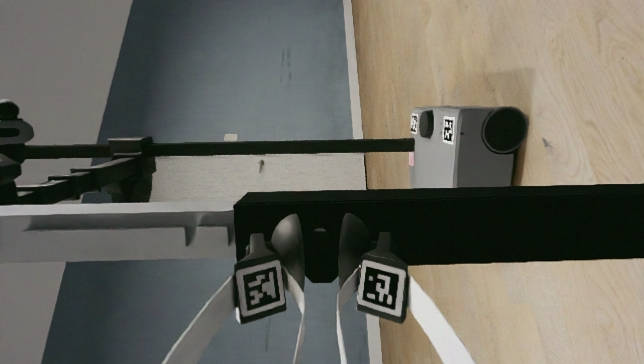

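Scene clock: 195.97 s.
r1.base_odometry: x=+2.192 y=+1.611 heading=+2.848 (m, m, rad; r1's odometry frame)
r1.turned_by_wheels: +0.000 (rad since the last result)
r1.turned_by_imu: +0.000 (rad since the last result)
r1.base_tilt: forward=+0.4 right=-0.5 (deg)
r1.lidar_m: 3.68 3.44 3.06 2.07 1.96 1.99 2.56 2.17 4.46 0.66 2.82 2.88
r1.head_depth_mm: 3416 2676 2238 - 1449 1278 1163 / 3266 2641 - 1700 1480 1300 1152 / 3101 2637 - 1655 1455 1288 1149 / 2825 1448 1183 1641 1459 1281 1151 / 2778 2364 2085 1694 1484 1297 1149 / 2663 2648 2094 1741 1492 1291 1145 / 2516 2620 2084 1736 1485 1290 1154
r1.base_status: not commanded
r1.joint_positions: lift_m=+0.811 arm_m=+0.291 wrist_yaw_rad=+0.000 wrist_pitch_rad=-0.112 wrist_roll_rad=+0.015 gripper_m=-0.017 head_pan_rad=-1.563 head_tilt_rad=-0.791
r1.joint_status: all done
r1.on_its_own: wrist_pitch_rad is at rest, and its effort (+51) is outside its rest range (-20 to +32)
r1.motor_effort: left_wheel=-1(2) right_wheel=+1(1) lift_m=+55(57) arm_m=-9(10) wrist_yaw_rad=-1(0) wrist_pitch_rad=+51(52) wrist_roll_rad=+0(0) gripper_m=-18(19) head_pan_rad=-2(2) head_tilt_rad=-4(5) (%)
r1.hand_pose: x=-0.0214 y=-0.6875 z=+0.8973 quat_wxyz=(+0.701, +0.040, -0.711, -0.040) (m; r1's base frame)
r1.wrist_depth_mm: - - - - - - - / - - - - - - - / - - - - - - - / - 184 166 171 177 - - / - 105 107 109 110 112 - / - 77 78 79 80 81 82 / - 68 70 148 - - -
r2.base_odometry: x=+0.272 y=+1.789 heading=+1.335 (m, m, rad; r2's odometry frame)
r2.turned_by_wheels: +0.000 (rad since the last result)
r2.turned_by_imu: +0.000 (rad since the last result)
r2.base_tilt: forward=-0.5 right=-0.8 (deg)
r2.lidar_m: 1.66 4.55 2.37 1.72 1.66 1.71 2.32 4.23 4.39 0.71 3.12 3.23
r2.head_depth_mm: 3304 3501 3651 2691 1982 1565 1282 / 3713 - - 2708 1965 1560 1284 / - - 2077 2683 1964 1551 1275 / - - 1914 2431 1916 1543 1276 / - - 1908 2525 1913 1543 1271 / - - 2253 2650 1958 1551 1269 / 3775 - 3775 2617 1933 1535 1265
r2.base_status: not commanded
r2.joint_positions: lift_m=+0.363 arm_m=+0.275 wrist_yaw_rad=+0.001 wrist_pitch_rad=-0.023 wrist_roll_rad=+1.573 gripper_m=-0.085 head_pan_rad=-0.007 head_tilt_rad=-0.506
r2.joint_status: all done
r2.motor_effort: left_wheel=+1(1) right_wheel=-2(2) lift_m=+19(19) arm_m=-8(16) wrist_yaw_rad=-2(3) wrist_pitch_rad=+9(9) wrist_roll_rad=-1(1) gripper_m=-15(49) head_pan_rad=+2(2) head_tilt_rad=+3(3) (%)
r2.hand_pose: x=-0.0211 y=-0.6753 z=+0.4717 quat_wxyz=(-0.001, +0.000, -1.000, -0.012) (m; r2's base frame)
r2.wrist_depth_mm: - - - - - 829 557 / - - - - - 821 553 / - - - - - 738 552 / 796 - - - 833 723 511 / 206 208 211 202 206 208 210 / - - - - - 850 558 / - - - - - 847 563
pictures: none
No camera images: the call's "cameras" was empty. Leave "cameras" out to get every camera's image.

Scene clock: 197.87 s.
r1.base_odometry: x=+2.192 y=+1.611 heading=+2.848 (m, m, rad; r1's odometry frame)
r1.turned_by_wheels: +0.000 (rad since the last result)
r1.turned_by_imu: +0.000 (rad since the last result)
r1.base_tilt: forward=+0.4 right=-0.6 (deg)
r1.lidar_m: 3.70 3.44 3.07 2.07 1.96 1.99 2.55 2.17 4.45 0.66 2.83 2.87
r1.head_depth_mm: 3422 2659 2234 - 1458 1278 1161 / 3285 2646 - 1701 1488 1298 1155 / 3119 2649 - 1671 1451 1289 1156 / 2851 1454 1190 1639 1457 1286 1147 / 2791 2390 2087 1699 1480 1298 1149 / 2639 2626 2096 1728 1489 1297 1150 / 2524 2620 2100 1721 1482 1298 1150
r1.base_status: not commanded
r1.joint_positions: lift_m=+0.811 arm_m=+0.291 wrist_yaw_rad=+0.000 wrist_pitch_rad=-0.112 wrist_roll_rad=+0.015 gripper_m=-0.017 head_pan_rad=-1.563 head_tilt_rad=-0.791
r1.joint_status: not commanded
r1.on_its_own: wrist_pitch_rad is at rest, and its effort (+51) is outside its rest range (-20 to +32)
r1.motor_effort: left_wheel=-2(2) right_wheel=+1(1) lift_m=+56(56) arm_m=-9(10) wrist_yaw_rad=+0(0) wrist_pitch_rad=+51(51) wrist_roll_rad=-1(0) gripper_m=-19(19) head_pan_rad=-2(2) head_tilt_rad=-5(4) (%)
r1.hand_pose: x=-0.0214 y=-0.6875 z=+0.8974 quat_wxyz=(+0.701, +0.040, -0.711, -0.040) (m; r1's base frame)
r1.wrist_depth_mm: - - - - - - - / - - - - - - - / - - - - - - - / - 183 166 171 175 - - / - 104 106 108 110 112 - / - 77 78 79 80 81 82 / - 68 70 148 - - -
r2.base_odometry: x=+0.272 y=+1.789 heading=+1.335 (m, m, rad; r2's odometry frame)
r2.turned_by_wheels: +0.000 (rad since the last result)
r2.turned_by_imu: +0.000 (rad since the last result)
r2.base_tilt: forward=-0.4 right=-0.8 (deg)
r2.lidar_m: 1.66 4.55 2.37 1.72 1.66 1.71 2.32 4.22 4.39 0.71 3.12 3.23
r2.head_depth_mm: 3331 3545 3662 2707 1968 1557 1286 / 3700 - - 2725 1966 1553 1280 / - - 2106 2709 1954 1550 1274 / - - 1908 2420 1936 1545 1279 / - - 1896 2514 1892 1543 1272 / - - 2247 2669 1942 1537 1272 / 3703 - 3844 2656 1937 1535 1272
r2.base_status: not commanded
r2.joint_positions: lift_m=+0.363 arm_m=+0.274 wrist_yaw_rad=+0.001 wrist_pitch_rad=-0.023 wrist_roll_rad=+1.573 gripper_m=+0.060 head_pan_rad=-0.007 head_tilt_rad=-0.506
r2.joint_status: all done
r2.motor_effort: left_wheel=+1(1) right_wheel=-1(1) lift_m=+19(19) arm_m=-3(8) wrist_yaw_rad=-2(2) wrist_pitch_rad=+9(9) wrist_roll_rad=-1(1) gripper_m=+0(81) head_pan_rad=+3(2) head_tilt_rad=+4(2) (%)
r2.hand_pose: x=-0.0211 y=-0.6748 z=+0.4716 quat_wxyz=(-0.001, +0.000, -1.000, -0.012) (m; r2's base frame)
r2.wrist_depth_mm: - - - - - 799 546 / - - - - - 829 554 / - - - - - 740 554 / 773 980 - - 840 728 507 / 207 208 209 204 207 208 211 / - - - - - 847 564 / - - - - - 782 576
pictures: none
No camera images: the call's "cameras" was empty. Leave "cameras" out to get every camera's image.

>>> {"name": "execute_actions", "arguments": {"actions": [{"r1":{"joints":{"lift_m":0.803,"wrist_pitch_rad":0.002,"arm_m":0.293}},"r2":{"joints":{"arm_m":0.293,"gripper_m":0.045}}}], "cameras": []}}

>>> {"name": "execute_actions", "arguments": {"actions": [{"r2":{"joints":{"gripper_m":-0.089}}}], "cameras": []}}

>>> {"name": "execute_actions", "arguments": {"actions": [{"r2":{"joints":{"arm_m":0.284,"gripper_m":-0.088}},"r1":{"joints":{"lift_m":0.797}}}], "cameras": []}}

>>> {"name": "execute_actions", "arguments": {"actions": [{"r2":{"joints":{"arm_m":0.278,"gripper_m":-0.089}},"r1":{"joints":{"lift_m":0.802}}}], "cameras": ["r2_wrist_camera"]}}

>>> {"name": "execute_actions", "arguments": {"actions": [{"r1":{"joints":{"lift_m":0.812}},"r2":{"joints":{"gripper_m":-0.088}}}], "cameras": []}}

>>> {"name": "execute_actions", "arguments": {"actions": [{"r2":{"joints":{"gripper_m":0.06}}}], "cameras": []}}

Scene clock: 204.77 s.
r1.base_odometry: x=+2.192 y=+1.611 heading=+2.848 (m, m, rad; r1's odometry frame)
r1.turned_by_wheels: +0.000 (rad since the last result)
r1.turned_by_imu: +0.001 (rad since the last result)
r1.base_tilt: forward=+0.6 right=-0.7 (deg)
r1.lidar_m: 3.68 3.45 3.09 2.07 1.95 1.99 2.57 2.17 4.44 0.66 2.83 2.86
r1.head_depth_mm: 3372 2643 2174 - - 1277 1162 / 3293 2640 - 1650 1490 1297 1155 / 3102 743 - 1659 1455 1290 1153 / 2851 1455 1160 1644 1458 1293 1150 / 2778 2363 2090 1691 1490 1296 1155 / 2640 2679 2094 1739 1485 1300 1146 / 2512 2627 2093 1737 1481 1294 1148
r1.base_status: not commanded
r1.joint_positions: lift_m=+0.803 arm_m=+0.293 wrist_yaw_rad=+0.000 wrist_pitch_rad=-0.086 wrist_roll_rad=+0.015 gripper_m=-0.017 head_pan_rad=-1.563 head_tilt_rad=-0.791
r1.joint_status: wrist_pitch_rad off_target (ended at -0.086, target +0.002); the others done
r1.on_its_own: wrist_pitch_rad is at rest, and its effort (+40) is outside its rest range (-20 to +32)
r1.motor_effort: left_wheel=-2(1) right_wheel=+2(2) lift_m=+34(50) arm_m=-1(3) wrist_yaw_rad=+1(1) wrist_pitch_rad=+40(51) wrist_roll_rad=+0(0) gripper_m=-18(19) head_pan_rad=-2(2) head_tilt_rad=-5(4) (%)
r1.hand_pose: x=-0.0214 y=-0.6912 z=+0.8958 quat_wxyz=(+0.701, +0.031, -0.711, -0.031) (m; r1's base frame)
r1.wrist_depth_mm: - - - - - - - / - - - - - - - / - - - - - - - / - 186 165 170 175 - - / - 99 101 102 104 106 - / - 71 72 73 74 75 77 / - - 551 146 - - -
r2.base_odometry: x=+0.272 y=+1.789 heading=+1.335 (m, m, rad; r2's odometry frame)
r2.turned_by_wheels: +0.000 (rad since the last result)
r2.turned_by_imu: +0.000 (rad since the last result)
r2.base_tilt: forward=-0.4 right=-0.8 (deg)
r2.lidar_m: 1.66 4.53 2.37 1.72 1.66 1.71 2.33 4.22 4.40 0.71 3.12 3.22
r2.head_depth_mm: 3347 3488 3690 2740 1987 1551 1281 / 3748 - - 2689 1977 1559 1287 / - - 2099 2715 1957 1548 1281 / - - 1902 2416 1923 1548 1275 / - - 1901 2537 1892 1547 1271 / - - 2261 2660 1944 1530 1271 / 3697 - 3813 2627 1939 1538 1266
r2.base_status: not commanded
r2.joint_positions: lift_m=+0.363 arm_m=+0.292 wrist_yaw_rad=+0.001 wrist_pitch_rad=-0.021 wrist_roll_rad=+1.573 gripper_m=+0.045 head_pan_rad=-0.007 head_tilt_rad=-0.506
r2.joint_status: all done
r2.motor_effort: left_wheel=+0(1) right_wheel=+0(1) lift_m=+19(19) arm_m=+8(10) wrist_yaw_rad=-2(2) wrist_pitch_rad=+8(9) wrist_roll_rad=-1(1) gripper_m=+0(60) head_pan_rad=+3(3) head_tilt_rad=+2(4) (%)
r2.hand_pose: x=-0.0211 y=-0.6930 z=+0.4722 quat_wxyz=(-0.001, +0.000, -1.000, -0.011) (m; r2's base frame)
r2.wrist_depth_mm: - - - - - 831 552 / - - - - - 808 560 / - - - - - 721 555 / - - - - 845 742 507 / 190 190 189 185 188 189 190 / - - - - - 792 537 / - - - - - 774 565
pictures: none
No camera images: the call's "cameras" was empty. Leave "cameras" out to get every camera's image.

Scene clock: 206.60 s.
r1.base_odometry: x=+2.192 y=+1.611 heading=+2.848 (m, m, rad; r1's odometry frame)
r1.turned_by_wheels: +0.000 (rad since the last result)
r1.turned_by_imu: +0.000 (rad since the last result)
r1.base_tilt: forward=+0.4 right=-0.6 (deg)
r1.lidar_m: 3.68 3.44 3.09 2.07 1.96 1.99 2.56 2.18 4.49 0.66 2.82 2.88
r1.head_depth_mm: 3436 2659 2184 - - 1279 1168 / 3231 2686 - 1664 1487 1302 1149 / 3106 745 - 1667 1456 1292 1154 / 2855 1454 1161 1656 1456 1283 1148 / 2790 2364 2097 1701 1486 1293 1152 / 2638 2646 2100 1723 1476 1298 1149 / 2511 2649 2073 1736 1475 1297 1154
r1.base_status: not commanded
r1.joint_positions: lift_m=+0.803 arm_m=+0.293 wrist_yaw_rad=+0.000 wrist_pitch_rad=-0.086 wrist_roll_rad=+0.015 gripper_m=-0.017 head_pan_rad=-1.563 head_tilt_rad=-0.791
r1.joint_status: not commanded
r1.on_its_own: wrist_pitch_rad is at rest, and its effort (+40) is outside its rest range (-20 to +32)
r1.motor_effort: left_wheel=-2(2) right_wheel=+1(2) lift_m=+34(35) arm_m=+0(1) wrist_yaw_rad=+0(0) wrist_pitch_rad=+40(40) wrist_roll_rad=+0(0) gripper_m=-17(17) head_pan_rad=-2(2) head_tilt_rad=-4(4) (%)
r1.hand_pose: x=-0.0214 y=-0.6912 z=+0.8958 quat_wxyz=(+0.701, +0.031, -0.711, -0.031) (m; r1's base frame)
r1.wrist_depth_mm: - - - - - - - / - - - - - - - / - - - - - - - / - 186 165 170 176 - - / - 99 100 102 104 106 - / - 71 72 73 74 75 77 / - - 569 145 - - -
r2.base_odometry: x=+0.272 y=+1.789 heading=+1.335 (m, m, rad; r2's odometry frame)
r2.turned_by_wheels: +0.000 (rad since the last result)
r2.turned_by_imu: +0.000 (rad since the last result)
r2.base_tilt: forward=-0.6 right=-0.9 (deg)
r2.lidar_m: 1.66 4.50 2.37 1.72 1.66 1.71 2.32 4.23 4.40 0.71 3.11 3.23
r2.head_depth_mm: 3327 3497 3619 2687 1976 1564 1282 / 3744 - - 2688 1976 1552 1281 / - - 2093 2672 1967 1556 1281 / - - 1907 2432 1954 1536 1275 / - - 1897 2538 1903 1545 1270 / - - 2259 2672 1950 1535 1267 / 3760 - 3790 2641 1950 1537 1277
r2.base_status: not commanded
r2.joint_positions: lift_m=+0.363 arm_m=+0.291 wrist_yaw_rad=-0.002 wrist_pitch_rad=-0.013 wrist_roll_rad=+1.573 gripper_m=-0.087 head_pan_rad=-0.007 head_tilt_rad=-0.506
r2.joint_status: all done
r2.on_its_own: arm_m is at rest, and its effort (+20) is outside its rest range (-14 to +14)
r2.motor_effort: left_wheel=-2(1) right_wheel=+2(2) lift_m=+19(19) arm_m=+20(21) wrist_yaw_rad=+1(1) wrist_pitch_rad=+5(8) wrist_roll_rad=-1(1) gripper_m=-41(100) head_pan_rad=+2(3) head_tilt_rad=+3(3) (%)
r2.hand_pose: x=-0.0218 y=-0.6923 z=+0.4742 quat_wxyz=(-0.001, -0.001, -1.000, -0.007) (m; r2's base frame)
r2.wrist_depth_mm: - - - - - 839 556 / - - - - - 837 559 / - - - - - 727 563 / - - - - 829 743 514 / 191 193 195 187 188 192 191 / - - - 150 - 793 546 / - - - - - 860 571
pictures: none
No camera images: the call's "cameras" was empty. Leave "cameras" out to get every camera's image.

Scene clock: 207.80 s.
r1.base_odometry: x=+2.192 y=+1.611 heading=+2.848 (m, m, rad; r1's odometry frame)
r1.turned_by_wheels: +0.000 (rad since the last result)
r1.turned_by_imu: +0.000 (rad since the last result)
r1.base_tilt: forward=+0.6 right=-0.7 (deg)
r1.lidar_m: 3.69 3.46 3.08 2.07 1.95 1.99 2.56 2.17 4.47 0.66 2.82 2.87
r1.head_depth_mm: 3403 2632 2217 - - 1276 1163 / 3283 2619 2126 1657 1483 1296 1148 / 3111 2641 - 1665 1449 1288 1153 / 2837 1455 1168 1655 1455 1288 1155 / 2803 2374 2109 1713 1482 1301 1150 / 2655 2647 2087 1744 1478 1299 1149 / 2524 2615 2089 1728 1482 1289 1156
r1.base_status: not commanded
r1.joint_positions: lift_m=+0.797 arm_m=+0.293 wrist_yaw_rad=+0.000 wrist_pitch_rad=-0.083 wrist_roll_rad=+0.015 gripper_m=-0.017 head_pan_rad=-1.563 head_tilt_rad=-0.791
r1.joint_status: all done
r1.on_its_own: wrist_pitch_rad is at rest, and its effort (+39) is outside its rest range (-20 to +32)
r1.motor_effort: left_wheel=-2(2) right_wheel=+2(2) lift_m=+34(35) arm_m=+0(0) wrist_yaw_rad=+2(0) wrist_pitch_rad=+39(40) wrist_roll_rad=+0(0) gripper_m=-17(18) head_pan_rad=-1(1) head_tilt_rad=-4(5) (%)
r1.hand_pose: x=-0.0214 y=-0.6914 z=+0.8906 quat_wxyz=(+0.702, +0.029, -0.711, -0.030) (m; r1's base frame)
r1.wrist_depth_mm: - - - - - - - / - - - - - - - / - - - - - - - / - 185 165 170 175 - - / - 98 100 102 104 105 - / - 71 72 72 73 75 77 / - - 569 146 - - -
r2.base_odometry: x=+0.272 y=+1.789 heading=+1.335 (m, m, rad; r2's odometry frame)
r2.turned_by_wheels: +0.000 (rad since the last result)
r2.turned_by_imu: +0.001 (rad since the last result)
r2.base_tilt: forward=-0.5 right=-0.8 (deg)
r2.lidar_m: 1.66 4.54 2.38 1.72 1.66 1.72 2.32 4.23 4.38 0.71 3.12 3.23
r2.head_depth_mm: 3322 3545 3666 2720 1983 1549 1283 / 3679 - - 2725 1977 1557 1279 / - - 2095 2684 1961 1554 1278 / - - 1903 2419 1943 1549 1266 / - - 1888 2582 1900 1532 1273 / - - 2244 2636 1964 1537 1271 / 3759 - 3804 2665 1934 1538 1262
r2.base_status: not commanded
r2.joint_positions: lift_m=+0.363 arm_m=+0.286 wrist_yaw_rad=+0.002 wrist_pitch_rad=-0.019 wrist_roll_rad=+1.573 gripper_m=-0.083 head_pan_rad=-0.007 head_tilt_rad=-0.506
r2.joint_status: gripper_m off_target (ended at -0.083, target -0.088); the others done
r2.on_its_own: arm_m is at rest, and its effort (-20) is outside its rest range (-14 to +14)
r2.motor_effort: left_wheel=+1(3) right_wheel=-1(3) lift_m=+19(19) arm_m=-20(22) wrist_yaw_rad=-3(4) wrist_pitch_rad=+7(7) wrist_roll_rad=-1(1) gripper_m=-39(41) head_pan_rad=+1(2) head_tilt_rad=+3(3) (%)
r2.hand_pose: x=-0.0209 y=-0.6863 z=+0.4728 quat_wxyz=(-0.001, +0.001, -1.000, -0.010) (m; r2's base frame)
r2.wrist_depth_mm: - - - - - 831 558 / - - - - - 836 551 / - - - - - 726 560 / 777 - - - 843 736 517 / 196 197 194 191 194 196 196 / - - - 154 - 795 530 / - - - - - 855 568
pictures: none
No camera images: the call's "cameras" was empty. Leave "cameras" out to get every camera's image.

Scene clock: 208.50 s.
r1.base_odometry: x=+2.192 y=+1.611 heading=+2.848 (m, m, rad; r1's odometry frame)
r1.turned_by_wheels: +0.000 (rad since the last result)
r1.turned_by_imu: +0.000 (rad since the last result)
r1.base_tilt: forward=+0.6 right=-0.6 (deg)
r1.lidar_m: 3.69 3.45 3.09 2.08 1.96 1.99 2.56 2.17 4.45 0.66 2.83 2.88
r1.head_depth_mm: 3426 2652 2168 - - 1271 1164 / 3260 2635 - 1661 1485 1300 1155 / 3113 2670 - 1669 1455 1289 1143 / 2841 1448 1170 1653 1460 1285 1149 / 2810 2358 2097 1698 1482 1296 1145 / 2628 2642 2094 1743 1477 1295 1150 / 2500 2607 2085 1741 1479 1293 1151
r1.base_status: not commanded
r1.joint_positions: lift_m=+0.801 arm_m=+0.293 wrist_yaw_rad=+0.000 wrist_pitch_rad=-0.093 wrist_roll_rad=+0.015 gripper_m=-0.017 head_pan_rad=-1.563 head_tilt_rad=-0.791
r1.joint_status: all done
r1.on_its_own: wrist_pitch_rad is at rest, and its effort (+43) is outside its rest range (-20 to +32)
r1.motor_effort: left_wheel=-2(2) right_wheel=+1(2) lift_m=+52(54) arm_m=+0(1) wrist_yaw_rad=+0(0) wrist_pitch_rad=+43(45) wrist_roll_rad=-1(0) gripper_m=-18(17) head_pan_rad=-2(2) head_tilt_rad=-5(5) (%)
r1.hand_pose: x=-0.0214 y=-0.6909 z=+0.8924 quat_wxyz=(+0.701, +0.033, -0.711, -0.033) (m; r1's base frame)
r1.wrist_depth_mm: - - - - - - - / - - - - - - - / - - - - - - - / - 184 165 170 175 - - / - 100 102 104 105 107 - / - 73 74 75 76 77 77 / - 66 535 146 - - -
r2.base_odometry: x=+0.272 y=+1.789 heading=+1.335 (m, m, rad; r2's odometry frame)
r2.turned_by_wheels: +0.000 (rad since the last result)
r2.turned_by_imu: +0.000 (rad since the last result)
r2.base_tilt: forward=-0.5 right=-0.7 (deg)
r2.lidar_m: 1.66 4.54 2.38 1.73 1.67 1.71 2.32 4.22 4.40 0.71 3.10 3.24
r2.head_depth_mm: 3338 3443 3714 2728 1978 1557 1293 / 3727 - - 2697 1985 1559 1280 / - - 2082 2704 1964 1549 1270 / - - 1893 2414 1931 1535 1272 / - - 1886 2524 1902 1537 1278 / - - 2235 2657 1938 1543 1266 / 3765 - 3794 2657 1945 1535 1273
r2.base_status: not commanded
r2.joint_positions: lift_m=+0.363 arm_m=+0.279 wrist_yaw_rad=+0.001 wrist_pitch_rad=-0.021 wrist_roll_rad=+1.573 gripper_m=-0.087 head_pan_rad=-0.007 head_tilt_rad=-0.506
r2.joint_status: all done
r2.motor_effort: left_wheel=+0(1) right_wheel=-1(1) lift_m=+19(19) arm_m=-13(20) wrist_yaw_rad=-2(3) wrist_pitch_rad=+8(8) wrist_roll_rad=-1(1) gripper_m=-40(73) head_pan_rad=+2(2) head_tilt_rad=+4(4) (%)
r2.hand_pose: x=-0.0212 y=-0.6797 z=+0.4722 quat_wxyz=(-0.001, +0.000, -1.000, -0.011) (m; r2's base frame)
r2.wrist_depth_mm: - - - - - 819 556 / - - - - - 834 552 / - - - - - 738 551 / - - - - 830 724 507 / 202 204 203 198 202 203 204 / - - - - - 858 572 / - - - - - 844 558
pictures: r2_wrist_camera
Images, in order (width x height): r2_wrist_camera 644x364.

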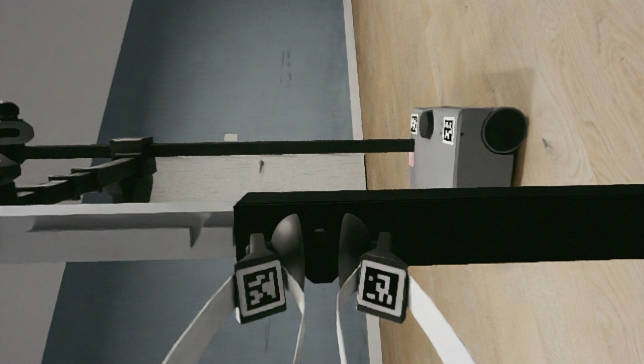

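Scene clock: 209.23 s.
r1.base_odometry: x=+2.192 y=+1.611 heading=+2.848 (m, m, rad; r1's odometry frame)
r1.turned_by_wheels: +0.000 (rad since the last result)
r1.turned_by_imu: +0.000 (rad since the last result)
r1.base_tilt: forward=+0.5 right=-0.6 (deg)
r1.lidar_m: 3.69 3.46 3.07 2.07 1.96 1.99 2.56 2.17 4.47 0.66 2.83 2.88
r1.head_depth_mm: 3428 2660 2212 - 1458 1271 1163 / 3219 2644 - 1706 1467 1301 1151 / 3111 2660 - 1672 1461 1289 1148 / 2842 1447 1176 1638 1460 1283 1146 / 2780 2370 2106 1698 1490 1293 1148 / 2629 2634 2095 1738 1483 1295 1154 / 2529 2613 2091 1740 1486 1295 1148
r1.base_status: not commanded
r1.joint_positions: lift_m=+0.811 arm_m=+0.293 wrist_yaw_rad=+0.000 wrist_pitch_rad=-0.116 wrist_roll_rad=+0.015 gripper_m=-0.017 head_pan_rad=-1.563 head_tilt_rad=-0.791
r1.joint_status: all done
r1.on_its_own: wrist_pitch_rad is at rest, and its effort (+54) is outside its rest range (-20 to +32)
r1.motor_effort: left_wheel=-2(2) right_wheel=+2(2) lift_m=+56(56) arm_m=-2(2) wrist_yaw_rad=+0(1) wrist_pitch_rad=+54(55) wrist_roll_rad=+0(0) gripper_m=-17(17) head_pan_rad=-2(2) head_tilt_rad=-5(5) (%)
r1.hand_pose: x=-0.0214 y=-0.6898 z=+0.8964 quat_wxyz=(+0.701, +0.041, -0.711, -0.042) (m; r1's base frame)
r1.wrist_depth_mm: - - - - - - - / - - - - - - - / - - - - - - - / - 182 165 170 174 - - / - 104 106 108 110 112 - / - 77 78 79 80 81 82 / - 66 68 71 - - -
r2.base_odometry: x=+0.272 y=+1.789 heading=+1.335 (m, m, rad; r2's odometry frame)
r2.turned_by_wheels: +0.000 (rad since the last result)
r2.turned_by_imu: +0.000 (rad since the last result)
r2.base_tilt: forward=-0.5 right=-0.8 (deg)
r2.lidar_m: 1.66 4.53 2.37 1.72 1.66 1.71 2.32 4.24 4.38 0.71 3.12 3.24
r2.head_depth_mm: 3339 3497 3602 2737 1976 1558 1290 / 3652 - - 2695 1969 1553 1281 / - - 2107 2694 1957 1556 1277 / - - 1899 2416 1922 1548 1277 / - - 1902 2540 1904 1538 1271 / - - 2256 2654 1957 1531 1267 / 3719 - 3851 2635 1945 1548 1266
r2.base_status: not commanded
r2.joint_positions: lift_m=+0.363 arm_m=+0.279 wrist_yaw_rad=+0.001 wrist_pitch_rad=-0.021 wrist_roll_rad=+1.573 gripper_m=-0.084 head_pan_rad=-0.007 head_tilt_rad=-0.506
r2.joint_status: gripper_m off_target (ended at -0.084, target -0.088)
r2.motor_effort: left_wheel=+1(0) right_wheel=+0(1) lift_m=+19(19) arm_m=-13(13) wrist_yaw_rad=-2(1) wrist_pitch_rad=+8(8) wrist_roll_rad=-1(1) gripper_m=-19(38) head_pan_rad=+2(3) head_tilt_rad=+2(3) (%)
r2.hand_pose: x=-0.0212 y=-0.6797 z=+0.4722 quat_wxyz=(-0.001, +0.000, -1.000, -0.011) (m; r2's base frame)
r2.wrist_depth_mm: - - - - - 832 553 / - - - - - 838 550 / - - - - - 736 548 / - 988 - - 834 729 515 / 203 203 203 197 200 203 205 / - - - - - 865 561 / - - - - - 840 567
pictures: none
No camera images: the call's "cameras" was empty. Leave "cameras" out to get every camera's image.

Scene clock: 211.13 s.
r1.base_odometry: x=+2.192 y=+1.611 heading=+2.848 (m, m, rad; r1's odometry frame)
r1.turned_by_wheels: +0.000 (rad since the last result)
r1.turned_by_imu: +0.000 (rad since the last result)
r1.base_tilt: forward=+0.4 right=-0.5 (deg)
r1.lidar_m: 3.68 3.46 3.06 2.08 1.96 1.99 2.56 2.17 4.46 0.66 2.82 2.87
r1.head_depth_mm: 3405 2640 2241 - 1459 1278 1163 / 3277 2644 - 1699 1488 1295 1155 / 3125 2652 - 1659 1467 1282 1154 / 2831 1458 1186 1642 1455 1281 1151 / 2787 2376 2089 1697 1486 1300 1149 / 2654 2639 2105 1724 1485 1300 1151 / 2507 2637 2092 1746 1485 1294 1152
r1.base_status: not commanded
r1.joint_positions: lift_m=+0.811 arm_m=+0.293 wrist_yaw_rad=+0.000 wrist_pitch_rad=-0.116 wrist_roll_rad=+0.015 gripper_m=-0.017 head_pan_rad=-1.563 head_tilt_rad=-0.791
r1.joint_status: not commanded
r1.on_its_own: wrist_pitch_rad is at rest, and its effort (+54) is outside its rest range (-20 to +32)
r1.motor_effort: left_wheel=-2(2) right_wheel=+1(1) lift_m=+56(54) arm_m=-2(2) wrist_yaw_rad=+0(0) wrist_pitch_rad=+54(54) wrist_roll_rad=+0(0) gripper_m=-18(17) head_pan_rad=-2(2) head_tilt_rad=-5(6) (%)
r1.hand_pose: x=-0.0214 y=-0.6898 z=+0.8964 quat_wxyz=(+0.701, +0.041, -0.711, -0.042) (m; r1's base frame)
r1.wrist_depth_mm: - - - - - - - / - - - - - - - / - - - - - - - / - 182 165 169 175 - - / - 104 106 108 110 112 - / - 77 78 79 80 81 82 / - 66 68 71 - - -
r2.base_odometry: x=+0.272 y=+1.789 heading=+1.335 (m, m, rad; r2's odometry frame)
r2.turned_by_wheels: +0.000 (rad since the last result)
r2.turned_by_imu: +0.000 (rad since the last result)
r2.base_tilt: forward=-0.4 right=-0.9 (deg)
r2.lidar_m: 1.66 4.54 2.37 1.72 1.67 1.71 2.33 4.24 4.39 0.71 3.11 3.24
r2.head_depth_mm: 3314 3512 3657 2707 1988 1553 1286 / 3733 - - 2678 1982 1539 1286 / - - 2096 2689 1957 1546 1281 / - - 1907 2413 1923 1543 1281 / - - 1898 2545 1888 1538 1271 / - - 2251 2654 1950 1538 1267 / 3749 - 3830 2624 1928 1532 1267
r2.base_status: not commanded
r2.joint_positions: lift_m=+0.363 arm_m=+0.278 wrist_yaw_rad=+0.000 wrist_pitch_rad=-0.023 wrist_roll_rad=+1.573 gripper_m=+0.060 head_pan_rad=-0.007 head_tilt_rad=-0.506
r2.joint_status: all done
r2.motor_effort: left_wheel=+0(0) right_wheel=+0(1) lift_m=+19(19) arm_m=-3(13) wrist_yaw_rad=-1(1) wrist_pitch_rad=+9(9) wrist_roll_rad=-1(1) gripper_m=+0(80) head_pan_rad=+3(2) head_tilt_rad=+3(3) (%)
r2.hand_pose: x=-0.0213 y=-0.6788 z=+0.4716 quat_wxyz=(-0.001, +0.000, -1.000, -0.012) (m; r2's base frame)
r2.wrist_depth_mm: - - - - - 808 545 / - - - - - 836 546 / - - - - - 732 552 / - - - - 815 723 511 / 204 203 206 201 202 204 207 / - - - - - 838 560 / - - - - - 776 568
pictures: none
No camera images: the call's "cameras" was empty. Leave "cameras" out to get every camera's image.


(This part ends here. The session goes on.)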